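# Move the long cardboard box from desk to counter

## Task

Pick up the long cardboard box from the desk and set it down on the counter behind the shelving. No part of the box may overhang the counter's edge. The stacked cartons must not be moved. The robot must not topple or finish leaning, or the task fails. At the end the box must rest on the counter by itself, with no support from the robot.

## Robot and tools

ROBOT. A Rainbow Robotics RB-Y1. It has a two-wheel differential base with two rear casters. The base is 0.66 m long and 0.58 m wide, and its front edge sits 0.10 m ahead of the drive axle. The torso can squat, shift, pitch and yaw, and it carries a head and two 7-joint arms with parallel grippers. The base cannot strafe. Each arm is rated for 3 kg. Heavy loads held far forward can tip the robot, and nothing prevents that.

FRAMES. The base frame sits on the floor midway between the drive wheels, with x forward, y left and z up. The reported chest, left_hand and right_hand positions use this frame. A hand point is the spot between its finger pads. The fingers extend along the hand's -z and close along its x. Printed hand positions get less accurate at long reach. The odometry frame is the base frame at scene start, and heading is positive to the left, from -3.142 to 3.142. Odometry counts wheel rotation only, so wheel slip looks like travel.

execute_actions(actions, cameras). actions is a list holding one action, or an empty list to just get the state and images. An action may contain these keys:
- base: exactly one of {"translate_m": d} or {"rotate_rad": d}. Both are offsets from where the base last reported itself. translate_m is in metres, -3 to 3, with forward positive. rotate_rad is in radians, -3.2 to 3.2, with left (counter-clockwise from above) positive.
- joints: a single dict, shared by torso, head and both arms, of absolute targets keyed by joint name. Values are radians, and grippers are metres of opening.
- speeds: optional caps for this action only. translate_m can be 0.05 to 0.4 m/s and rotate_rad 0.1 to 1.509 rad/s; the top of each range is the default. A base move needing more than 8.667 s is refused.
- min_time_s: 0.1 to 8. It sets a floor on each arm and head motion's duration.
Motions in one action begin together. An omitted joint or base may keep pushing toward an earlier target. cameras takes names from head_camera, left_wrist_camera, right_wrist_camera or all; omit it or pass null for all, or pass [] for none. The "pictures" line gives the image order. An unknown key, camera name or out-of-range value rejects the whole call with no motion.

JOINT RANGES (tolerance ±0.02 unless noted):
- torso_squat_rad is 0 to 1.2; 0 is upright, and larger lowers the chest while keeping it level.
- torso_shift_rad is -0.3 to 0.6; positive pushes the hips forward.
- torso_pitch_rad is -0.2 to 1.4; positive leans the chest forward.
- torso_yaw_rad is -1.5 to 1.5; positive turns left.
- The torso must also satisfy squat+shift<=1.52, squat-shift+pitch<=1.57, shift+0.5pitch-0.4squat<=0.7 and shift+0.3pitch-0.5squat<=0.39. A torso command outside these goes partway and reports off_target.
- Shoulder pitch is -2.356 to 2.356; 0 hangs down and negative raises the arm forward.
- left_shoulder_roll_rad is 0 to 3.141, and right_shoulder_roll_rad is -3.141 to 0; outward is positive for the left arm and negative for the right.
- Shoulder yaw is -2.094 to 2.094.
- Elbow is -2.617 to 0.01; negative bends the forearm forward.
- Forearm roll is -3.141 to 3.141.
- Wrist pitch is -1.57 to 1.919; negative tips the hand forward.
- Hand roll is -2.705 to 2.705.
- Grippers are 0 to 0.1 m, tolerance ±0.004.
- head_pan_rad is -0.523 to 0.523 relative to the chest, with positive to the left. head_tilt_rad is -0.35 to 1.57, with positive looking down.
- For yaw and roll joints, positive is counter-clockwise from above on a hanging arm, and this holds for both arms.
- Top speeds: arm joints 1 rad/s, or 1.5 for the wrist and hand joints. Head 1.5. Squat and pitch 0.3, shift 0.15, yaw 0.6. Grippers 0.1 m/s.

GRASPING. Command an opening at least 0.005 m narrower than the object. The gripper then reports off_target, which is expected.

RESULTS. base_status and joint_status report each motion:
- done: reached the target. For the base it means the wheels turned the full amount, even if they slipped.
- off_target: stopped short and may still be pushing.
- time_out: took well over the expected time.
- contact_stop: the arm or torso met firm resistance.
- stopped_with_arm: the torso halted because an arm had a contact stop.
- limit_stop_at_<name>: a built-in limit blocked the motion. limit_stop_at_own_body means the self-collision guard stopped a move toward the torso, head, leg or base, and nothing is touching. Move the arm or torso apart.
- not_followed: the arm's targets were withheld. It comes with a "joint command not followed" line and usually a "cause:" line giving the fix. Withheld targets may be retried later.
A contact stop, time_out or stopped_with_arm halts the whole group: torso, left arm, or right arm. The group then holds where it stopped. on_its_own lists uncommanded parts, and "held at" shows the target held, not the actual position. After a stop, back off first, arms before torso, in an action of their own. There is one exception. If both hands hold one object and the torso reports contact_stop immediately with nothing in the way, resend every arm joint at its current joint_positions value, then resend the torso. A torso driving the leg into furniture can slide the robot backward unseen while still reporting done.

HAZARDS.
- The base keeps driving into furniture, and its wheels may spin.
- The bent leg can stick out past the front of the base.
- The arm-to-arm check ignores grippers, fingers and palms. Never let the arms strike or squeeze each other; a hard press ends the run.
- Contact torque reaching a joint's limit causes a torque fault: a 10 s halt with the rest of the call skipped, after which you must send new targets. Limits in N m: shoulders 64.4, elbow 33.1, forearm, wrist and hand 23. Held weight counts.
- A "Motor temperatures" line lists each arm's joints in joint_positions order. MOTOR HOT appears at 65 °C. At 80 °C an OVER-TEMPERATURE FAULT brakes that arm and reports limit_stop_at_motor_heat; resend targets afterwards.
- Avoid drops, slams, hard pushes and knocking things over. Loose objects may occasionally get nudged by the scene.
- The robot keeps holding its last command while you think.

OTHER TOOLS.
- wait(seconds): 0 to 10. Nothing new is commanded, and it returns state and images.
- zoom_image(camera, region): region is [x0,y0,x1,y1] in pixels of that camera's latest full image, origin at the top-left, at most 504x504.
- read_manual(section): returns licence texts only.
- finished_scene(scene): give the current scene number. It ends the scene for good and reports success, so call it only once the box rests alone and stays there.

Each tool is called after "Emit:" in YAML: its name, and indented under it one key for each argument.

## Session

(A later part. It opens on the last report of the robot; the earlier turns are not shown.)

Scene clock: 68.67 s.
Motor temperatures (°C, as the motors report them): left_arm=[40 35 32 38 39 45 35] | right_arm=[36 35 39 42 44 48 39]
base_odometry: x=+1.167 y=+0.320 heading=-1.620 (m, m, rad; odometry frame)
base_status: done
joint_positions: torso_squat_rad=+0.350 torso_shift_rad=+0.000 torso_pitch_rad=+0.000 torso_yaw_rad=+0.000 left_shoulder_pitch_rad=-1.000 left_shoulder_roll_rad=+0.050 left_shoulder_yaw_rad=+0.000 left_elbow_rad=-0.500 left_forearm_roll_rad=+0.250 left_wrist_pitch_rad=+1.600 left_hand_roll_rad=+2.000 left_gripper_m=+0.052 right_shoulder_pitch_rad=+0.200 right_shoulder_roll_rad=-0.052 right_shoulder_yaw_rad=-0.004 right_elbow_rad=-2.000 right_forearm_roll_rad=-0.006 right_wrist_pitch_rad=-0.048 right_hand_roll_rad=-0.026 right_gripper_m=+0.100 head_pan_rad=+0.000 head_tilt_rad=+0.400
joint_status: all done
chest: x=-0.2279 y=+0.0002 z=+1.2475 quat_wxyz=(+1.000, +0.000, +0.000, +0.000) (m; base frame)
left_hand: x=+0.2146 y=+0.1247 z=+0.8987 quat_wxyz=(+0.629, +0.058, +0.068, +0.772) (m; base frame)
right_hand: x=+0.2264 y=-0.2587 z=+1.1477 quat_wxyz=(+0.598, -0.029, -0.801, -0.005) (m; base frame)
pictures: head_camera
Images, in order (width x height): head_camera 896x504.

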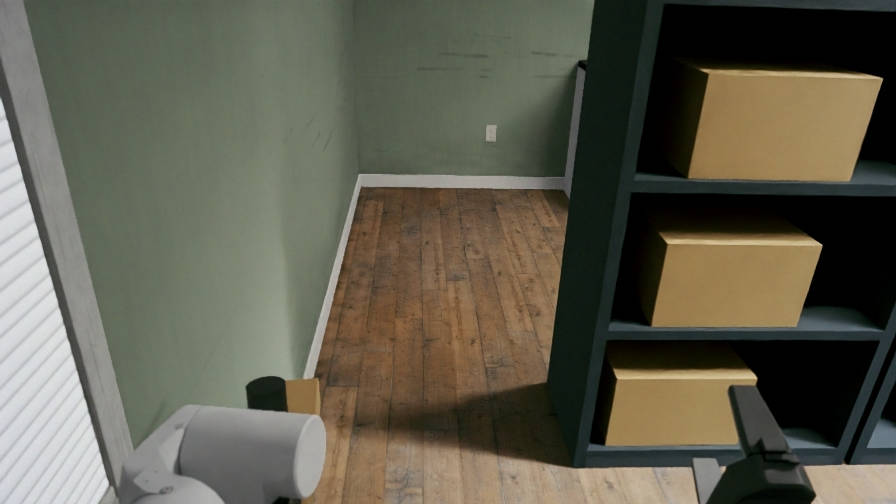

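Emit:
execute_actions:
  actions:
    - {"base":{"rotate_rad":0.03}}
  cameras: ["left_wrist_camera"]

Emit:
execute_actions:
  actions:
    - {"base":{"translate_m":1.7}}
  cameras: ["head_camera","left_wrist_camera"]

Scene clock: 69.53 s.
Motor temperatures (°C, as the motors report them): left_arm=[40 35 32 38 39 45 35] | right_arm=[36 35 39 42 44 48 39]
base_odometry: x=+1.167 y=+0.320 heading=-1.590 (m, m, rad; odometry frame)
base_status: done
joint_positions: torso_squat_rad=+0.350 torso_shift_rad=+0.000 torso_pitch_rad=+0.000 torso_yaw_rad=+0.000 left_shoulder_pitch_rad=-1.000 left_shoulder_roll_rad=+0.050 left_shoulder_yaw_rad=+0.000 left_elbow_rad=-0.500 left_forearm_roll_rad=+0.250 left_wrist_pitch_rad=+1.600 left_hand_roll_rad=+2.000 left_gripper_m=+0.052 right_shoulder_pitch_rad=+0.200 right_shoulder_roll_rad=-0.052 right_shoulder_yaw_rad=-0.004 right_elbow_rad=-2.000 right_forearm_roll_rad=-0.006 right_wrist_pitch_rad=-0.048 right_hand_roll_rad=-0.026 right_gripper_m=+0.100 head_pan_rad=+0.000 head_tilt_rad=+0.400
joint_status: not commanded
chest: x=-0.2279 y=+0.0001 z=+1.2475 quat_wxyz=(+1.000, +0.000, +0.000, +0.000) (m; base frame)
left_hand: x=+0.2146 y=+0.1247 z=+0.8987 quat_wxyz=(+0.629, +0.058, +0.068, +0.772) (m; base frame)
right_hand: x=+0.2264 y=-0.2588 z=+1.1477 quat_wxyz=(+0.598, -0.029, -0.801, -0.005) (m; base frame)
pictures: left_wrist_camera
Images, in order (width x height): left_wrist_camera 644x364.

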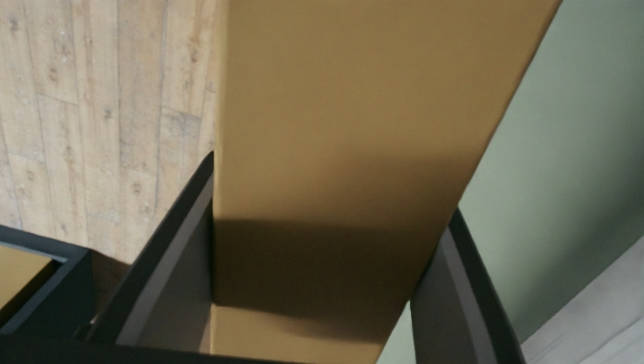

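Scene clock: 75.33 s.
Motor temperatures (°C, as the motors report them): left_arm=[40 35 32 38 39 45 35] | right_arm=[36 35 39 42 44 48 39]
base_odometry: x=+1.133 y=-1.380 heading=-1.591 (m, m, rad; odometry frame)
base_status: done
joint_positions: torso_squat_rad=+0.350 torso_shift_rad=+0.000 torso_pitch_rad=+0.000 torso_yaw_rad=+0.000 left_shoulder_pitch_rad=-1.000 left_shoulder_roll_rad=+0.050 left_shoulder_yaw_rad=+0.000 left_elbow_rad=-0.500 left_forearm_roll_rad=+0.250 left_wrist_pitch_rad=+1.600 left_hand_roll_rad=+2.000 left_gripper_m=+0.052 right_shoulder_pitch_rad=+0.200 right_shoulder_roll_rad=-0.052 right_shoulder_yaw_rad=-0.004 right_elbow_rad=-2.000 right_forearm_roll_rad=-0.006 right_wrist_pitch_rad=-0.048 right_hand_roll_rad=-0.026 right_gripper_m=+0.100 head_pan_rad=+0.000 head_tilt_rad=+0.400
joint_status: not commanded
chest: x=-0.2279 y=+0.0001 z=+1.2475 quat_wxyz=(+1.000, +0.000, +0.000, +0.000) (m; base frame)
left_hand: x=+0.2145 y=+0.1247 z=+0.8986 quat_wxyz=(+0.629, +0.058, +0.068, +0.772) (m; base frame)
right_hand: x=+0.2264 y=-0.2588 z=+1.1477 quat_wxyz=(+0.598, -0.029, -0.801, -0.005) (m; base frame)
pictures: head_camera, left_wrist_camera
Images, in order (width x height): head_camera 896x504, left_wrist_camera 644x364.

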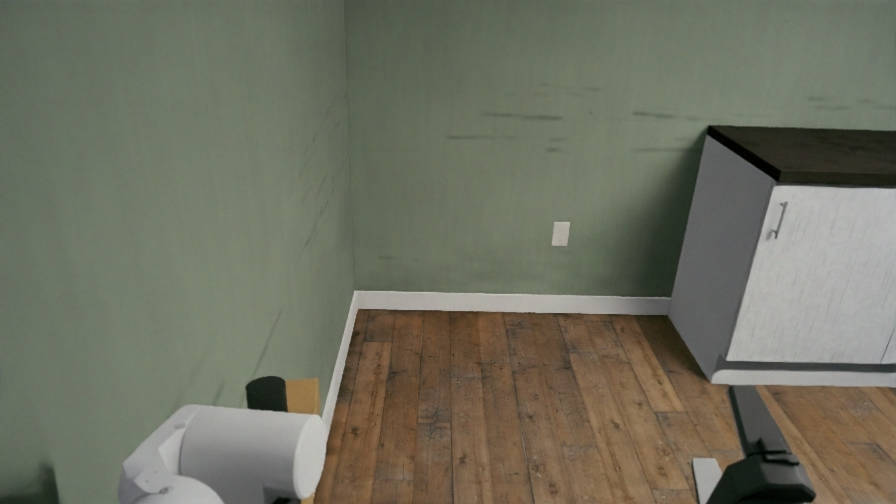

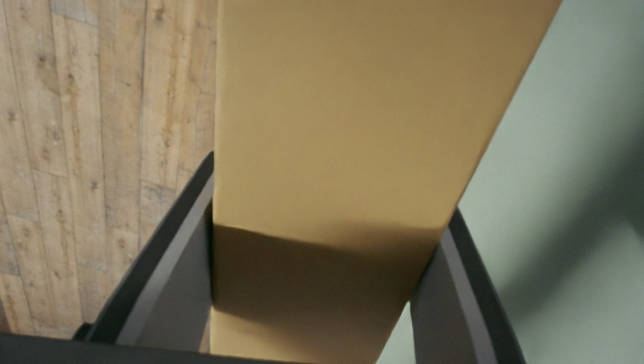

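Emit:
execute_actions:
  actions:
    - {"base":{"rotate_rad":-0.35},"joints":{"right_elbow_rad":-0.2,"right_shoulder_pitch_rad":0.1,"torso_squat_rad":0.05},"speeds":{"rotate_rad":0.4}}
  cameras: ["head_camera","right_wrist_camera"]

Emit:
execute_actions:
  actions:
    - {"base":{"translate_m":0.75},"joints":{"left_shoulder_pitch_rad":-1.3,"left_elbow_rad":-0.35,"left_wrist_pitch_rad":1.72,"left_forearm_roll_rad":0.3,"head_pan_rad":-0.5},"min_time_s":2.5}

Scene clock: 78.00 s.
Motor temperatures (°C, as the motors report them): left_arm=[40 35 32 38 39 45 35] | right_arm=[36 35 39 42 44 48 39]
base_odometry: x=+1.133 y=-1.380 heading=-1.938 (m, m, rad; odometry frame)
base_status: done
joint_positions: torso_squat_rad=+0.050 torso_shift_rad=+0.000 torso_pitch_rad=+0.001 torso_yaw_rad=+0.000 left_shoulder_pitch_rad=-1.000 left_shoulder_roll_rad=+0.050 left_shoulder_yaw_rad=+0.000 left_elbow_rad=-0.500 left_forearm_roll_rad=+0.250 left_wrist_pitch_rad=+1.600 left_hand_roll_rad=+2.000 left_gripper_m=+0.052 right_shoulder_pitch_rad=+0.100 right_shoulder_roll_rad=-0.052 right_shoulder_yaw_rad=-0.004 right_elbow_rad=-0.200 right_forearm_roll_rad=-0.006 right_wrist_pitch_rad=-0.048 right_hand_roll_rad=-0.026 right_gripper_m=+0.100 head_pan_rad=+0.000 head_tilt_rad=+0.400
joint_status: all done
chest: x=-0.2277 y=-0.0021 z=+1.2891 quat_wxyz=(+1.000, +0.002, +0.000, +0.000) (m; base frame)
left_hand: x=+0.2146 y=+0.1237 z=+0.9404 quat_wxyz=(+0.629, +0.060, +0.067, +0.772) (m; base frame)
right_hand: x=-0.1930 y=-0.2620 z=+0.6060 quat_wxyz=(+0.996, -0.025, -0.077, -0.031) (m; base frame)
pictures: head_camera, right_wrist_camera
Images, in order (width x height): head_camera 896x504, right_wrist_camera 644x364.

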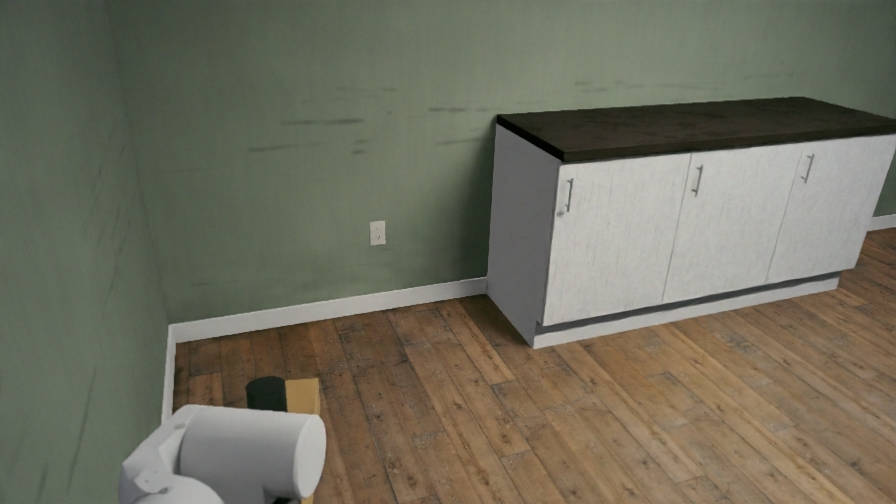

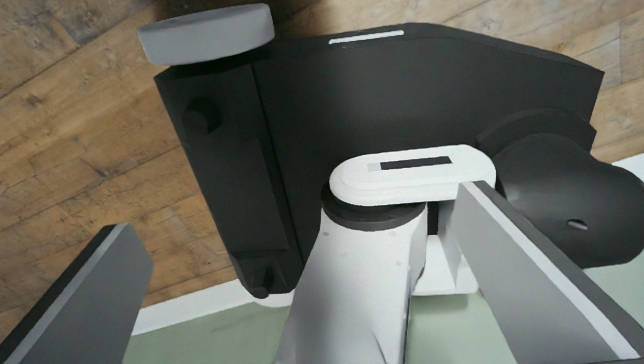

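Scene clock: 81.43 s.
Motor temperatures (°C, as the motors report them): left_arm=[40 35 32 38 39 45 35] | right_arm=[36 35 39 42 44 48 39]
base_odometry: x=+0.863 y=-2.080 heading=-1.939 (m, m, rad; odometry frame)
base_status: done
joint_positions: torso_squat_rad=+0.050 torso_shift_rad=+0.000 torso_pitch_rad=+0.000 torso_yaw_rad=+0.000 left_shoulder_pitch_rad=-1.300 left_shoulder_roll_rad=+0.050 left_shoulder_yaw_rad=+0.000 left_elbow_rad=-0.350 left_forearm_roll_rad=+0.300 left_wrist_pitch_rad=+1.720 left_hand_roll_rad=+2.000 left_gripper_m=+0.052 right_shoulder_pitch_rad=+0.100 right_shoulder_roll_rad=-0.052 right_shoulder_yaw_rad=-0.004 right_elbow_rad=-0.200 right_forearm_roll_rad=-0.006 right_wrist_pitch_rad=-0.048 right_hand_roll_rad=-0.026 right_gripper_m=+0.100 head_pan_rad=-0.500 head_tilt_rad=+0.400
joint_status: all done
chest: x=-0.2279 y=+0.0002 z=+1.2891 quat_wxyz=(+1.000, +0.000, +0.000, +0.000) (m; base frame)
left_hand: x=+0.2435 y=+0.0917 z=+1.0430 quat_wxyz=(+0.657, +0.063, +0.053, +0.749) (m; base frame)
right_hand: x=-0.1928 y=-0.2619 z=+0.6068 quat_wxyz=(+0.996, -0.027, -0.077, -0.031) (m; base frame)
pictures: head_camera, left_wrist_camera, right_wrist_camera
Images, in order (width x height): head_camera 896x504, left_wrist_camera 644x364, right_wrist_camera 644x364.

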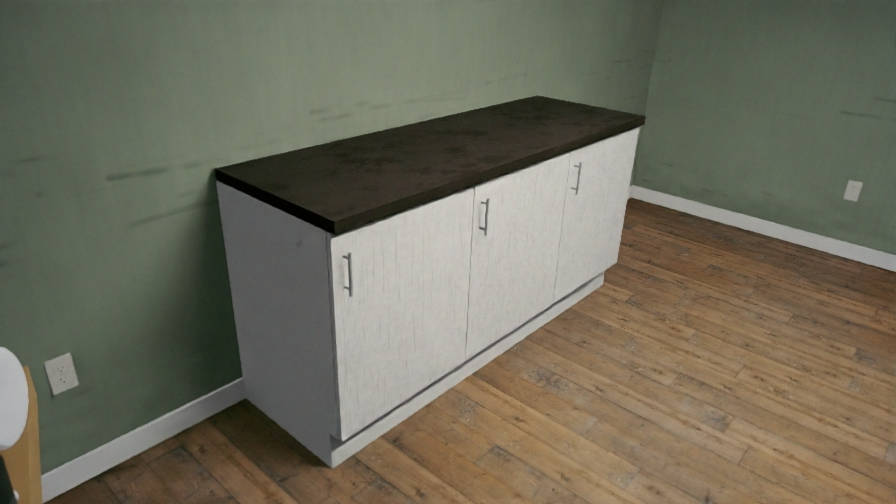

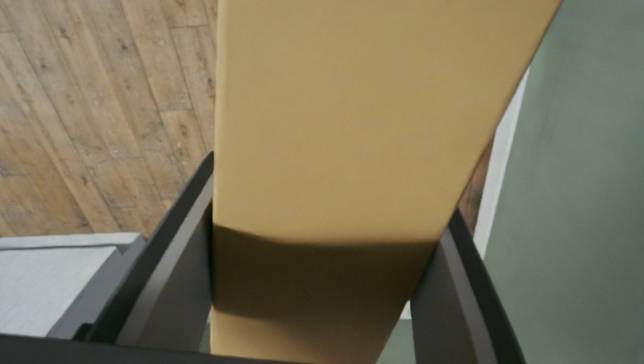

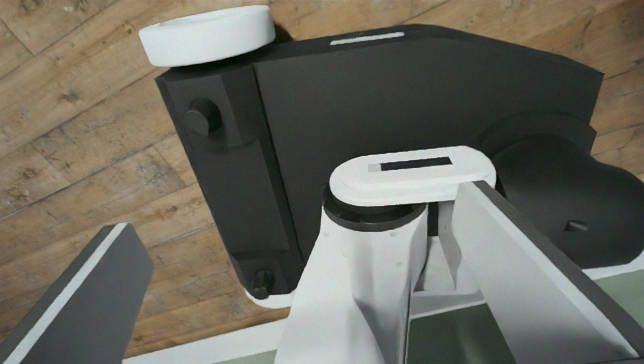

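Emit:
execute_actions:
  actions:
    - {"base":{"rotate_rad":-0.98},"joints":{"head_pan_rad":0.3},"speeds":{"rotate_rad":0.8}}
  cameras: ["head_camera"]

Emit:
execute_actions:
  actions:
    - {"base":{"translate_m":1.65},"joints":{"left_hand_roll_rad":0.35,"head_pan_rad":0,"head_tilt_rad":0.7},"min_time_s":3}
  cameras: ["head_camera"]

Emit:
execute_actions:
  actions:
    - {"base":{"rotate_rad":1.30},"speeds":{"rotate_rad":0.8}}
  cameras: ["head_camera"]

Scene clock: 87.37 s.
Motor temperatures (°C, as the motors report them): left_arm=[40 35 32 38 39 45 35] | right_arm=[36 35 39 41 44 47 39]
base_odometry: x=+0.862 y=-2.080 heading=-2.916 (m, m, rad; odometry frame)
base_status: rotate_rad time_out (by the wheels' count: -0.977 of -0.980)
joint_positions: torso_squat_rad=+0.050 torso_shift_rad=+0.000 torso_pitch_rad=+0.000 torso_yaw_rad=+0.000 left_shoulder_pitch_rad=-1.300 left_shoulder_roll_rad=+0.050 left_shoulder_yaw_rad=+0.000 left_elbow_rad=-0.350 left_forearm_roll_rad=+0.300 left_wrist_pitch_rad=+1.720 left_hand_roll_rad=+2.000 left_gripper_m=+0.052 right_shoulder_pitch_rad=+0.100 right_shoulder_roll_rad=-0.052 right_shoulder_yaw_rad=-0.004 right_elbow_rad=-0.200 right_forearm_roll_rad=-0.006 right_wrist_pitch_rad=-0.048 right_hand_roll_rad=-0.026 right_gripper_m=+0.100 head_pan_rad=+0.300 head_tilt_rad=+0.400
joint_status: all done
chest: x=-0.2279 y=+0.0002 z=+1.2891 quat_wxyz=(+1.000, +0.000, +0.000, +0.000) (m; base frame)
left_hand: x=+0.2435 y=+0.0917 z=+1.0431 quat_wxyz=(+0.657, +0.063, +0.053, +0.749) (m; base frame)
right_hand: x=-0.1928 y=-0.2618 z=+0.6068 quat_wxyz=(+0.996, -0.027, -0.077, -0.031) (m; base frame)
pictures: head_camera
Images, in order (width x height): head_camera 896x504.

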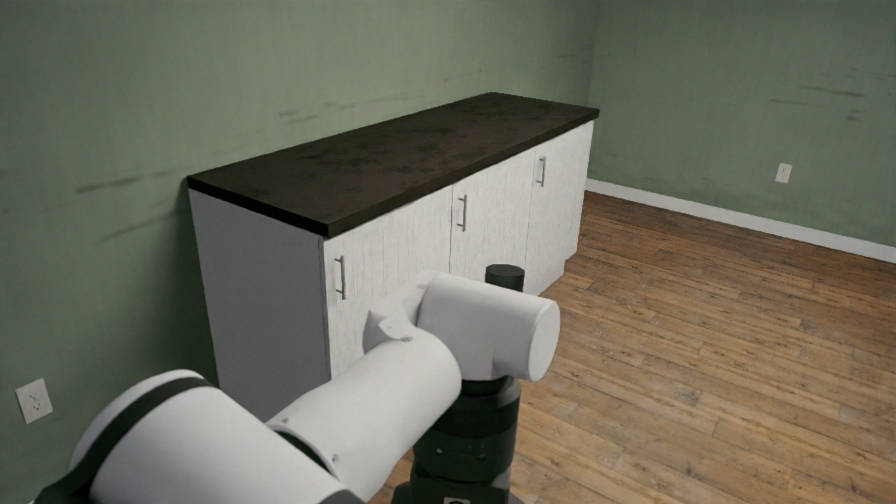

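not run: a stop came earlier in this reply.

not run: a stop came earlier in this reply.

Emit:
execute_actions:
  actions:
    - {"base":{"translate_m":0.8},"joints":{"head_pan_rad":0.5}}

Scene clock: 91.00 s.
Motor temperatures (°C, as the motors report them): left_arm=[40 35 32 38 39 45 35] | right_arm=[36 35 39 41 44 47 39]
base_odometry: x=+0.082 y=-2.259 heading=-2.916 (m, m, rad; odometry frame)
base_status: done
joint_positions: torso_squat_rad=+0.050 torso_shift_rad=+0.000 torso_pitch_rad=+0.000 torso_yaw_rad=+0.000 left_shoulder_pitch_rad=-1.300 left_shoulder_roll_rad=+0.050 left_shoulder_yaw_rad=+0.000 left_elbow_rad=-0.350 left_forearm_roll_rad=+0.300 left_wrist_pitch_rad=+1.720 left_hand_roll_rad=+2.000 left_gripper_m=+0.052 right_shoulder_pitch_rad=+0.100 right_shoulder_roll_rad=-0.052 right_shoulder_yaw_rad=-0.004 right_elbow_rad=-0.200 right_forearm_roll_rad=-0.006 right_wrist_pitch_rad=-0.048 right_hand_roll_rad=-0.026 right_gripper_m=+0.100 head_pan_rad=+0.500 head_tilt_rad=+0.400
joint_status: all done
chest: x=-0.2279 y=+0.0002 z=+1.2891 quat_wxyz=(+1.000, +0.000, +0.000, +0.000) (m; base frame)
left_hand: x=+0.2435 y=+0.0917 z=+1.0431 quat_wxyz=(+0.657, +0.063, +0.053, +0.749) (m; base frame)
right_hand: x=-0.1928 y=-0.2618 z=+0.6068 quat_wxyz=(+0.996, -0.027, -0.077, -0.031) (m; base frame)
pictures: head_camera, left_wrist_camera, right_wrist_camera
Images, in order (width x height): head_camera 896x504, left_wrist_camera 644x364, right_wrist_camera 644x364.

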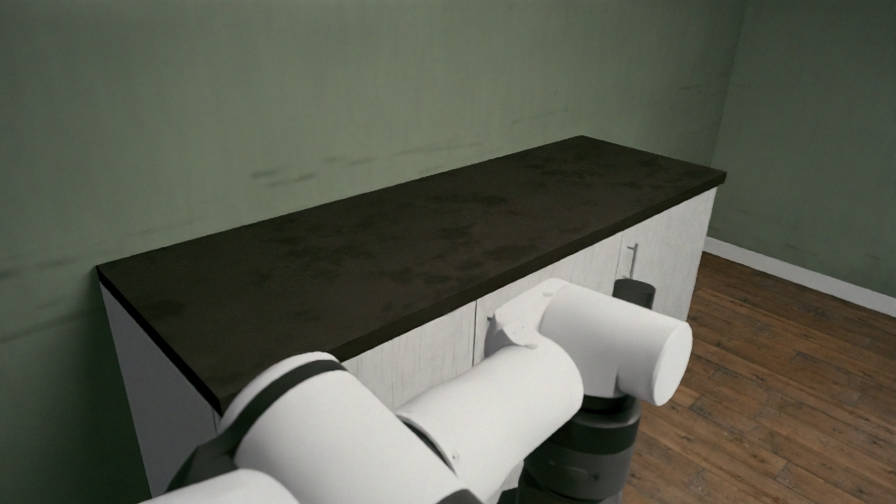

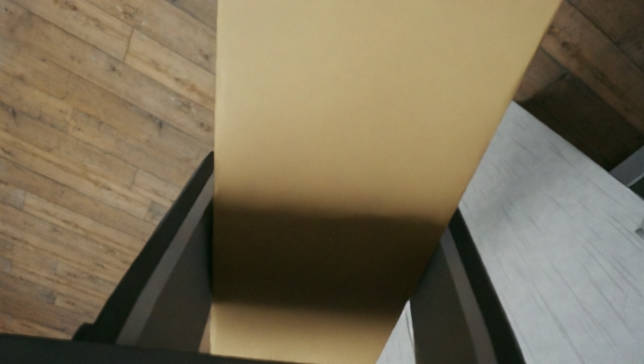

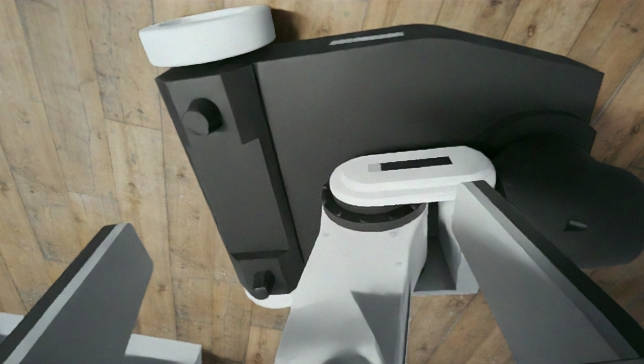

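Emit:
execute_actions:
  actions:
    - {"base":{"rotate_rad":-0.31},"joints":{"head_pan_rad":0},"speeds":{"rotate_rad":0.5}}
  cameras: []

Emit:
execute_actions:
  actions:
    - {"base":{"translate_m":1.2},"joints":{"left_hand_roll_rad":0.35,"head_tilt_rad":0.7},"min_time_s":3}
  cameras: ["head_camera"]

Emit:
execute_actions:
  actions:
    - {"base":{"rotate_rad":1.57},"speeds":{"rotate_rad":0.8}}
  cameras: ["head_camera"]

Scene clock: 93.17 s.
Motor temperatures (°C, as the motors report them): left_arm=[40 35 32 38 39 45 35] | right_arm=[36 35 39 41 44 47 39]
base_odometry: x=+0.082 y=-2.259 heading=+3.057 (m, m, rad; odometry frame)
base_status: done
joint_positions: torso_squat_rad=+0.050 torso_shift_rad=+0.000 torso_pitch_rad=+0.000 torso_yaw_rad=+0.000 left_shoulder_pitch_rad=-1.300 left_shoulder_roll_rad=+0.050 left_shoulder_yaw_rad=+0.000 left_elbow_rad=-0.350 left_forearm_roll_rad=+0.300 left_wrist_pitch_rad=+1.720 left_hand_roll_rad=+2.000 left_gripper_m=+0.052 right_shoulder_pitch_rad=+0.100 right_shoulder_roll_rad=-0.052 right_shoulder_yaw_rad=-0.004 right_elbow_rad=-0.200 right_forearm_roll_rad=-0.006 right_wrist_pitch_rad=-0.048 right_hand_roll_rad=-0.026 right_gripper_m=+0.100 head_pan_rad=+0.000 head_tilt_rad=+0.400
joint_status: all done
chest: x=-0.2279 y=+0.0002 z=+1.2891 quat_wxyz=(+1.000, +0.000, +0.000, +0.000) (m; base frame)
left_hand: x=+0.2435 y=+0.0917 z=+1.0431 quat_wxyz=(+0.657, +0.063, +0.053, +0.749) (m; base frame)
right_hand: x=-0.1928 y=-0.2618 z=+0.6068 quat_wxyz=(+0.996, -0.027, -0.077, -0.031) (m; base frame)
pictures: none
No camera images: the call's "cameras" was empty. Leave "cameras" out to get every camera's image.

Scene clock: 97.73 s.
Motor temperatures (°C, as the motors report them): left_arm=[40 35 32 38 39 45 35] | right_arm=[36 35 39 41 44 47 39]
base_odometry: x=-1.113 y=-2.157 heading=+3.057 (m, m, rad; odometry frame)
base_status: done
joint_positions: torso_squat_rad=+0.050 torso_shift_rad=+0.000 torso_pitch_rad=+0.000 torso_yaw_rad=+0.000 left_shoulder_pitch_rad=-1.300 left_shoulder_roll_rad=+0.050 left_shoulder_yaw_rad=+0.000 left_elbow_rad=-0.350 left_forearm_roll_rad=+0.300 left_wrist_pitch_rad=+1.720 left_hand_roll_rad=+0.350 left_gripper_m=+0.052 right_shoulder_pitch_rad=+0.100 right_shoulder_roll_rad=-0.052 right_shoulder_yaw_rad=-0.004 right_elbow_rad=-0.200 right_forearm_roll_rad=-0.006 right_wrist_pitch_rad=-0.048 right_hand_roll_rad=-0.026 right_gripper_m=+0.100 head_pan_rad=+0.000 head_tilt_rad=+0.700
joint_status: all done
chest: x=-0.2279 y=+0.0002 z=+1.2891 quat_wxyz=(+1.000, +0.000, +0.000, +0.000) (m; base frame)
left_hand: x=+0.2435 y=+0.0917 z=+1.0431 quat_wxyz=(+0.996, +0.004, +0.082, +0.026) (m; base frame)
right_hand: x=-0.1928 y=-0.2618 z=+0.6068 quat_wxyz=(+0.996, -0.027, -0.077, -0.031) (m; base frame)
pictures: head_camera
Images, in order (width x height): head_camera 896x504.

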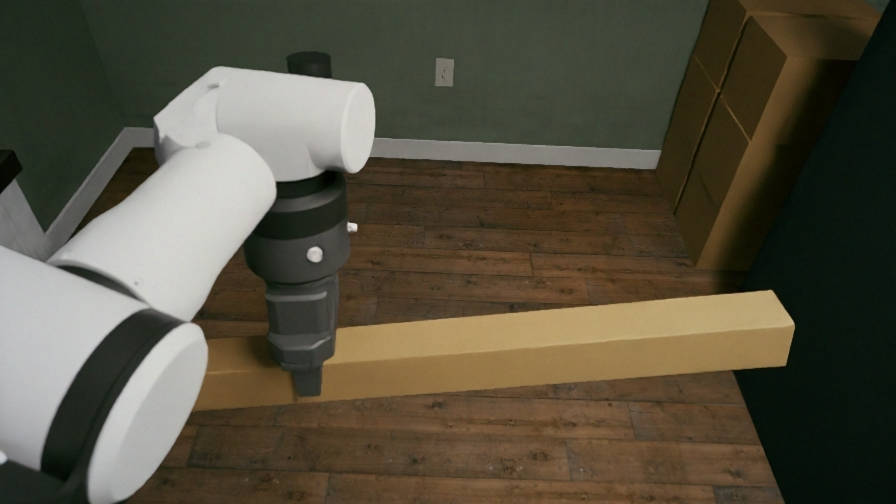

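Scene clock: 101.63 s.
Motor temperatures (°C, as the motors report them): left_arm=[40 35 32 38 39 45 35] | right_arm=[36 35 39 41 44 47 39]
base_odometry: x=-1.113 y=-2.157 heading=-1.657 (m, m, rad; odometry frame)
base_status: done
joint_positions: torso_squat_rad=+0.050 torso_shift_rad=+0.000 torso_pitch_rad=+0.000 torso_yaw_rad=+0.000 left_shoulder_pitch_rad=-1.300 left_shoulder_roll_rad=+0.050 left_shoulder_yaw_rad=+0.000 left_elbow_rad=-0.350 left_forearm_roll_rad=+0.300 left_wrist_pitch_rad=+1.720 left_hand_roll_rad=+0.350 left_gripper_m=+0.052 right_shoulder_pitch_rad=+0.100 right_shoulder_roll_rad=-0.052 right_shoulder_yaw_rad=-0.004 right_elbow_rad=-0.200 right_forearm_roll_rad=-0.006 right_wrist_pitch_rad=-0.048 right_hand_roll_rad=-0.026 right_gripper_m=+0.100 head_pan_rad=+0.000 head_tilt_rad=+0.700
joint_status: not commanded
chest: x=-0.2279 y=+0.0002 z=+1.2891 quat_wxyz=(+1.000, +0.000, +0.000, +0.000) (m; base frame)
left_hand: x=+0.2435 y=+0.0917 z=+1.0431 quat_wxyz=(+0.996, +0.004, +0.082, +0.026) (m; base frame)
right_hand: x=-0.1928 y=-0.2618 z=+0.6068 quat_wxyz=(+0.996, -0.027, -0.077, -0.031) (m; base frame)
pictures: head_camera
Images, in order (width x height): head_camera 896x504.

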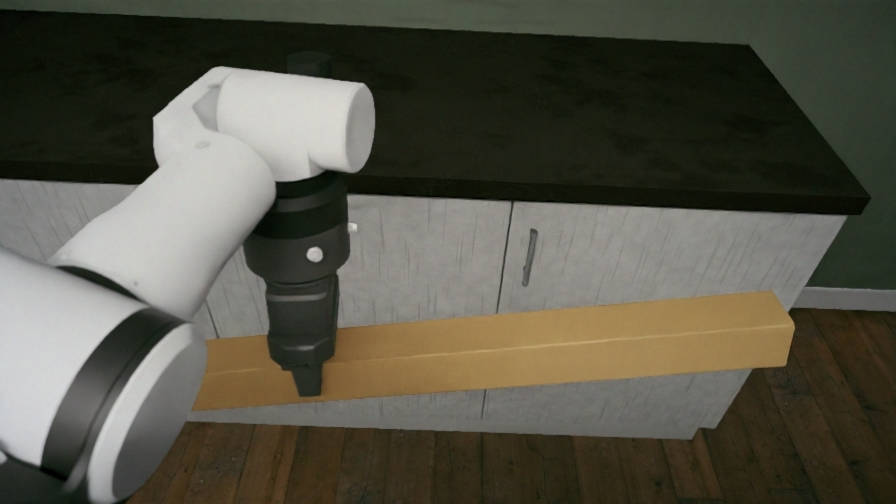

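Emit:
execute_actions:
  actions:
    - {"base":{"translate_m":0.47},"joints":{"torso_shift_rad":0.3,"head_tilt_rad":0.9,"left_hand_roll_rad":0.17}}

Scene clock: 104.47 s.
Motor temperatures (°C, as the motors report them): left_arm=[40 35 32 38 39 45 35] | right_arm=[36 35 39 41 44 47 39]
base_odometry: x=-1.154 y=-2.626 heading=-1.657 (m, m, rad; odometry frame)
base_status: done
joint_positions: torso_squat_rad=+0.050 torso_shift_rad=+0.300 torso_pitch_rad=+0.001 torso_yaw_rad=+0.000 left_shoulder_pitch_rad=-1.300 left_shoulder_roll_rad=+0.050 left_shoulder_yaw_rad=+0.000 left_elbow_rad=-0.350 left_forearm_roll_rad=+0.300 left_wrist_pitch_rad=+1.720 left_hand_roll_rad=+0.170 left_gripper_m=+0.052 right_shoulder_pitch_rad=+0.100 right_shoulder_roll_rad=-0.052 right_shoulder_yaw_rad=-0.004 right_elbow_rad=-0.200 right_forearm_roll_rad=-0.006 right_wrist_pitch_rad=-0.048 right_hand_roll_rad=-0.026 right_gripper_m=+0.100 head_pan_rad=+0.000 head_tilt_rad=+0.900
joint_status: all done
chest: x=-0.0212 y=+0.0002 z=+1.2578 quat_wxyz=(+1.000, +0.000, +0.000, +0.000) (m; base frame)
left_hand: x=+0.4502 y=+0.0916 z=+1.0118 quat_wxyz=(+0.995, -0.003, +0.082, -0.064) (m; base frame)
right_hand: x=+0.0138 y=-0.2618 z=+0.5756 quat_wxyz=(+0.996, -0.027, -0.077, -0.031) (m; base frame)
pictures: head_camera, left_wrist_camera, right_wrist_camera
Images, in order (width x height): head_camera 896x504, left_wrist_camera 644x364, right_wrist_camera 644x364.

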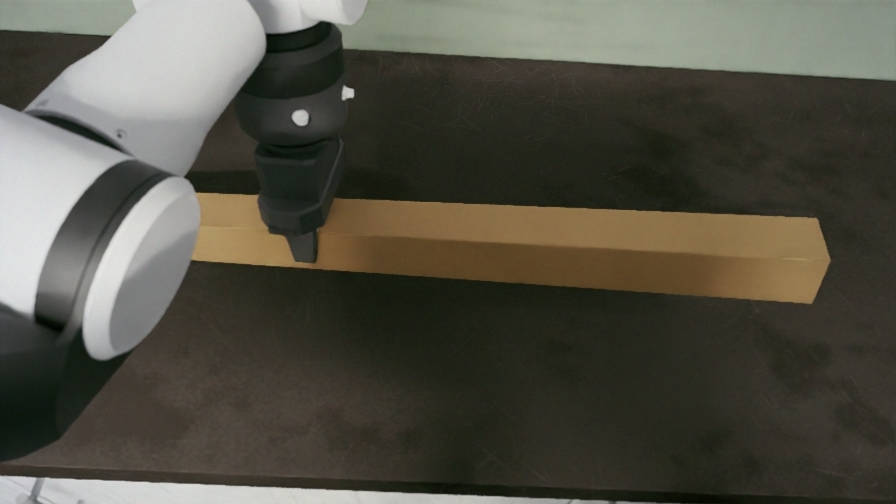

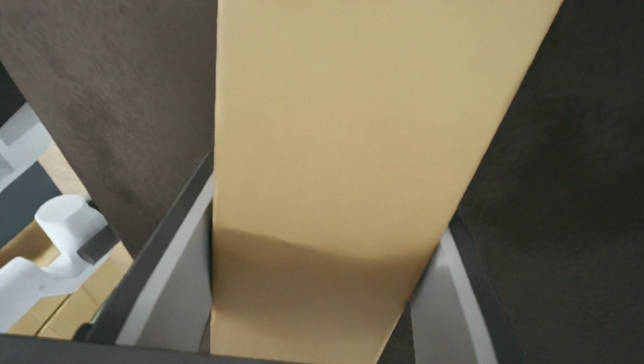

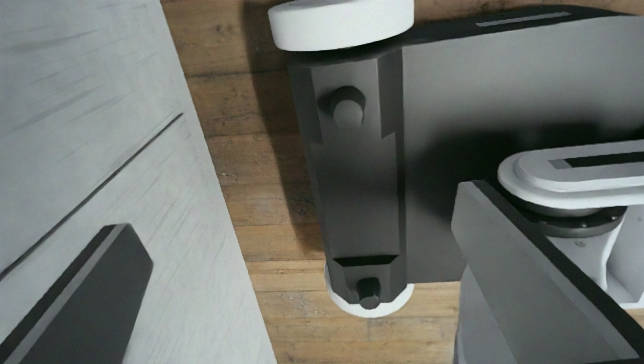

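Emit:
execute_actions:
  actions:
    - {"joints":{"torso_squat_rad":0.4}}

Scene clock: 106.50 s.
Motor temperatures (°C, as the motors report them): left_arm=[40 35 32 38 39 45 35] | right_arm=[36 35 39 41 44 47 39]
base_odometry: x=-1.154 y=-2.626 heading=-1.657 (m, m, rad; odometry frame)
base_status: not commanded
joint_positions: torso_squat_rad=+0.400 torso_shift_rad=+0.299 torso_pitch_rad=-0.001 torso_yaw_rad=+0.000 left_shoulder_pitch_rad=-1.304 left_shoulder_roll_rad=+0.051 left_shoulder_yaw_rad=+0.000 left_elbow_rad=-0.351 left_forearm_roll_rad=+0.300 left_wrist_pitch_rad=+1.721 left_hand_roll_rad=+0.170 left_gripper_m=+0.050 right_shoulder_pitch_rad=+0.100 right_shoulder_roll_rad=-0.052 right_shoulder_yaw_rad=-0.004 right_elbow_rad=-0.200 right_forearm_roll_rad=-0.006 right_wrist_pitch_rad=-0.048 right_hand_roll_rad=-0.026 right_gripper_m=+0.100 head_pan_rad=+0.000 head_tilt_rad=+0.900
joint_status: all done
chest: x=-0.0384 y=+0.0001 z=+1.2060 quat_wxyz=(+1.000, +0.000, -0.001, +0.000) (m; base frame)
left_hand: x=+0.4346 y=+0.0914 z=+0.9627 quat_wxyz=(+0.995, -0.003, +0.080, -0.064) (m; base frame)
right_hand: x=-0.0021 y=-0.2618 z=+0.5238 quat_wxyz=(+0.996, -0.027, -0.078, -0.031) (m; base frame)
pictures: head_camera, left_wrist_camera, right_wrist_camera
Images, in order (width x height): head_camera 896x504, left_wrist_camera 644x364, right_wrist_camera 644x364.

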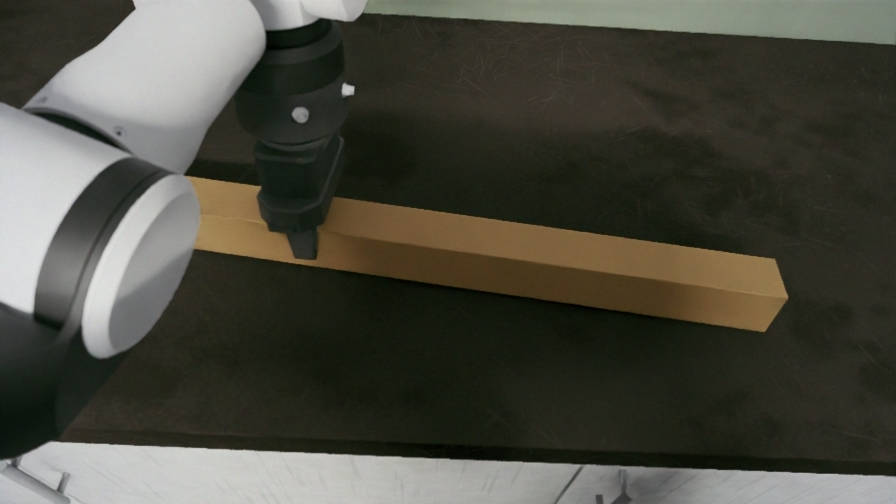

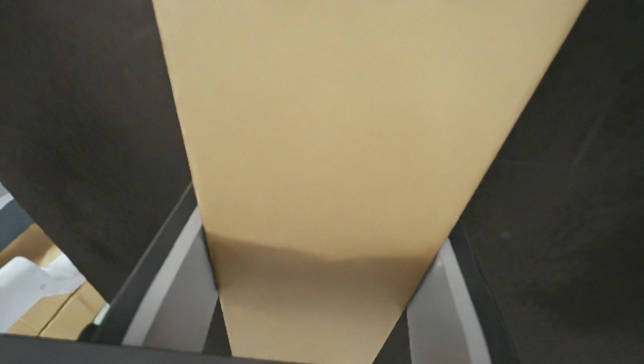

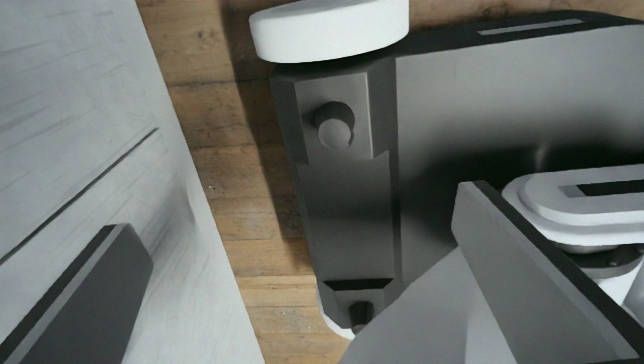

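Down. Release and retreat.

Emit:
execute_actions:
  actions:
    - {"joints":{"left_gripper_m":0.1}}
  cameras: []

Emit:
execute_actions:
  actions:
    - {"joints":{"torso_squat_rad":0.05}}
  cameras: []

Emit:
execute_actions:
  actions:
    - {"base":{"translate_m":-0.45},"joints":{"torso_shift_rad":0,"head_tilt_rad":0.6,"head_pan_rad":-0.2}}
  cameras: ["head_camera"]

Scene clock: 107.80 s.
Motor temperatures (°C, as the motors report them): left_arm=[40 35 32 38 39 45 35] | right_arm=[36 35 39 41 44 47 39]
base_odometry: x=-1.154 y=-2.626 heading=-1.657 (m, m, rad; odometry frame)
base_status: not commanded
joint_positions: torso_squat_rad=+0.400 torso_shift_rad=+0.300 torso_pitch_rad=+0.000 torso_yaw_rad=+0.000 left_shoulder_pitch_rad=-1.301 left_shoulder_roll_rad=+0.051 left_shoulder_yaw_rad=+0.000 left_elbow_rad=-0.350 left_forearm_roll_rad=+0.300 left_wrist_pitch_rad=+1.720 left_hand_roll_rad=+0.170 left_gripper_m=+0.100 right_shoulder_pitch_rad=+0.100 right_shoulder_roll_rad=-0.052 right_shoulder_yaw_rad=-0.004 right_elbow_rad=-0.200 right_forearm_roll_rad=-0.006 right_wrist_pitch_rad=-0.048 right_hand_roll_rad=-0.026 right_gripper_m=+0.100 head_pan_rad=+0.000 head_tilt_rad=+0.900
joint_status: all done
chest: x=-0.0375 y=+0.0001 z=+1.2059 quat_wxyz=(+1.000, +0.000, +0.000, +0.000) (m; base frame)
left_hand: x=+0.4343 y=+0.0918 z=+0.9603 quat_wxyz=(+0.995, -0.003, +0.082, -0.064) (m; base frame)
right_hand: x=-0.0022 y=-0.2618 z=+0.5236 quat_wxyz=(+0.996, -0.027, -0.077, -0.031) (m; base frame)
pictures: none
No camera images: the call's "cameras" was empty. Leave "cameras" out to get every camera's image.

Scene clock: 109.77 s.
Motor temperatures (°C, as the motors report them): left_arm=[40 35 32 38 39 45 35] | right_arm=[36 35 39 41 44 47 39]
base_odometry: x=-1.154 y=-2.626 heading=-1.657 (m, m, rad; odometry frame)
base_status: not commanded
joint_positions: torso_squat_rad=+0.050 torso_shift_rad=+0.300 torso_pitch_rad=+0.000 torso_yaw_rad=+0.000 left_shoulder_pitch_rad=-1.301 left_shoulder_roll_rad=+0.050 left_shoulder_yaw_rad=+0.000 left_elbow_rad=-0.350 left_forearm_roll_rad=+0.300 left_wrist_pitch_rad=+1.720 left_hand_roll_rad=+0.170 left_gripper_m=+0.100 right_shoulder_pitch_rad=+0.100 right_shoulder_roll_rad=-0.052 right_shoulder_yaw_rad=-0.004 right_elbow_rad=-0.200 right_forearm_roll_rad=-0.006 right_wrist_pitch_rad=-0.048 right_hand_roll_rad=-0.026 right_gripper_m=+0.100 head_pan_rad=+0.000 head_tilt_rad=+0.900
joint_status: all done
chest: x=-0.0213 y=+0.0001 z=+1.2578 quat_wxyz=(+1.000, +0.000, +0.000, +0.000) (m; base frame)
left_hand: x=+0.4503 y=+0.0918 z=+1.0121 quat_wxyz=(+0.995, -0.003, +0.082, -0.064) (m; base frame)
right_hand: x=+0.0138 y=-0.2618 z=+0.5756 quat_wxyz=(+0.996, -0.027, -0.077, -0.031) (m; base frame)
pictures: none
No camera images: the call's "cameras" was empty. Leave "cameras" out to get every camera's image.

Scene clock: 112.53 s.
Motor temperatures (°C, as the motors report them): left_arm=[40 35 32 38 39 45 35] | right_arm=[36 35 39 41 44 47 39]
base_odometry: x=-1.115 y=-2.177 heading=-1.655 (m, m, rad; odometry frame)
base_status: done
joint_positions: torso_squat_rad=+0.050 torso_shift_rad=+0.000 torso_pitch_rad=+0.000 torso_yaw_rad=+0.000 left_shoulder_pitch_rad=-1.300 left_shoulder_roll_rad=+0.050 left_shoulder_yaw_rad=+0.000 left_elbow_rad=-0.350 left_forearm_roll_rad=+0.300 left_wrist_pitch_rad=+1.720 left_hand_roll_rad=+0.170 left_gripper_m=+0.100 right_shoulder_pitch_rad=+0.100 right_shoulder_roll_rad=-0.052 right_shoulder_yaw_rad=-0.004 right_elbow_rad=-0.200 right_forearm_roll_rad=-0.006 right_wrist_pitch_rad=-0.048 right_hand_roll_rad=-0.026 right_gripper_m=+0.100 head_pan_rad=-0.200 head_tilt_rad=+0.600
joint_status: all done
chest: x=-0.2281 y=+0.0001 z=+1.2891 quat_wxyz=(+1.000, +0.000, +0.000, +0.000) (m; base frame)
left_hand: x=+0.2436 y=+0.0918 z=+1.0434 quat_wxyz=(+0.995, -0.003, +0.082, -0.064) (m; base frame)
right_hand: x=-0.1927 y=-0.2618 z=+0.6068 quat_wxyz=(+0.996, -0.027, -0.077, -0.031) (m; base frame)
pictures: head_camera
Images, in order (width x height): head_camera 896x504.

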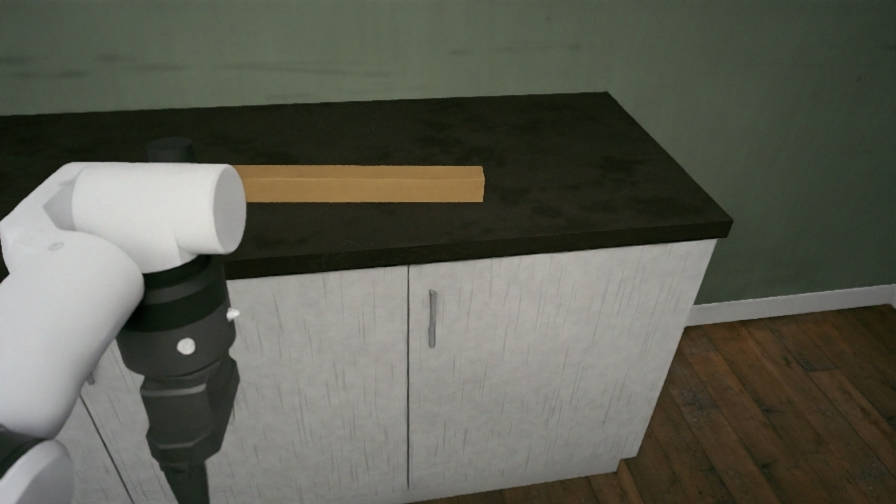

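Emit:
finished_scene:
  scene: 2

The scene is finished: the task was done.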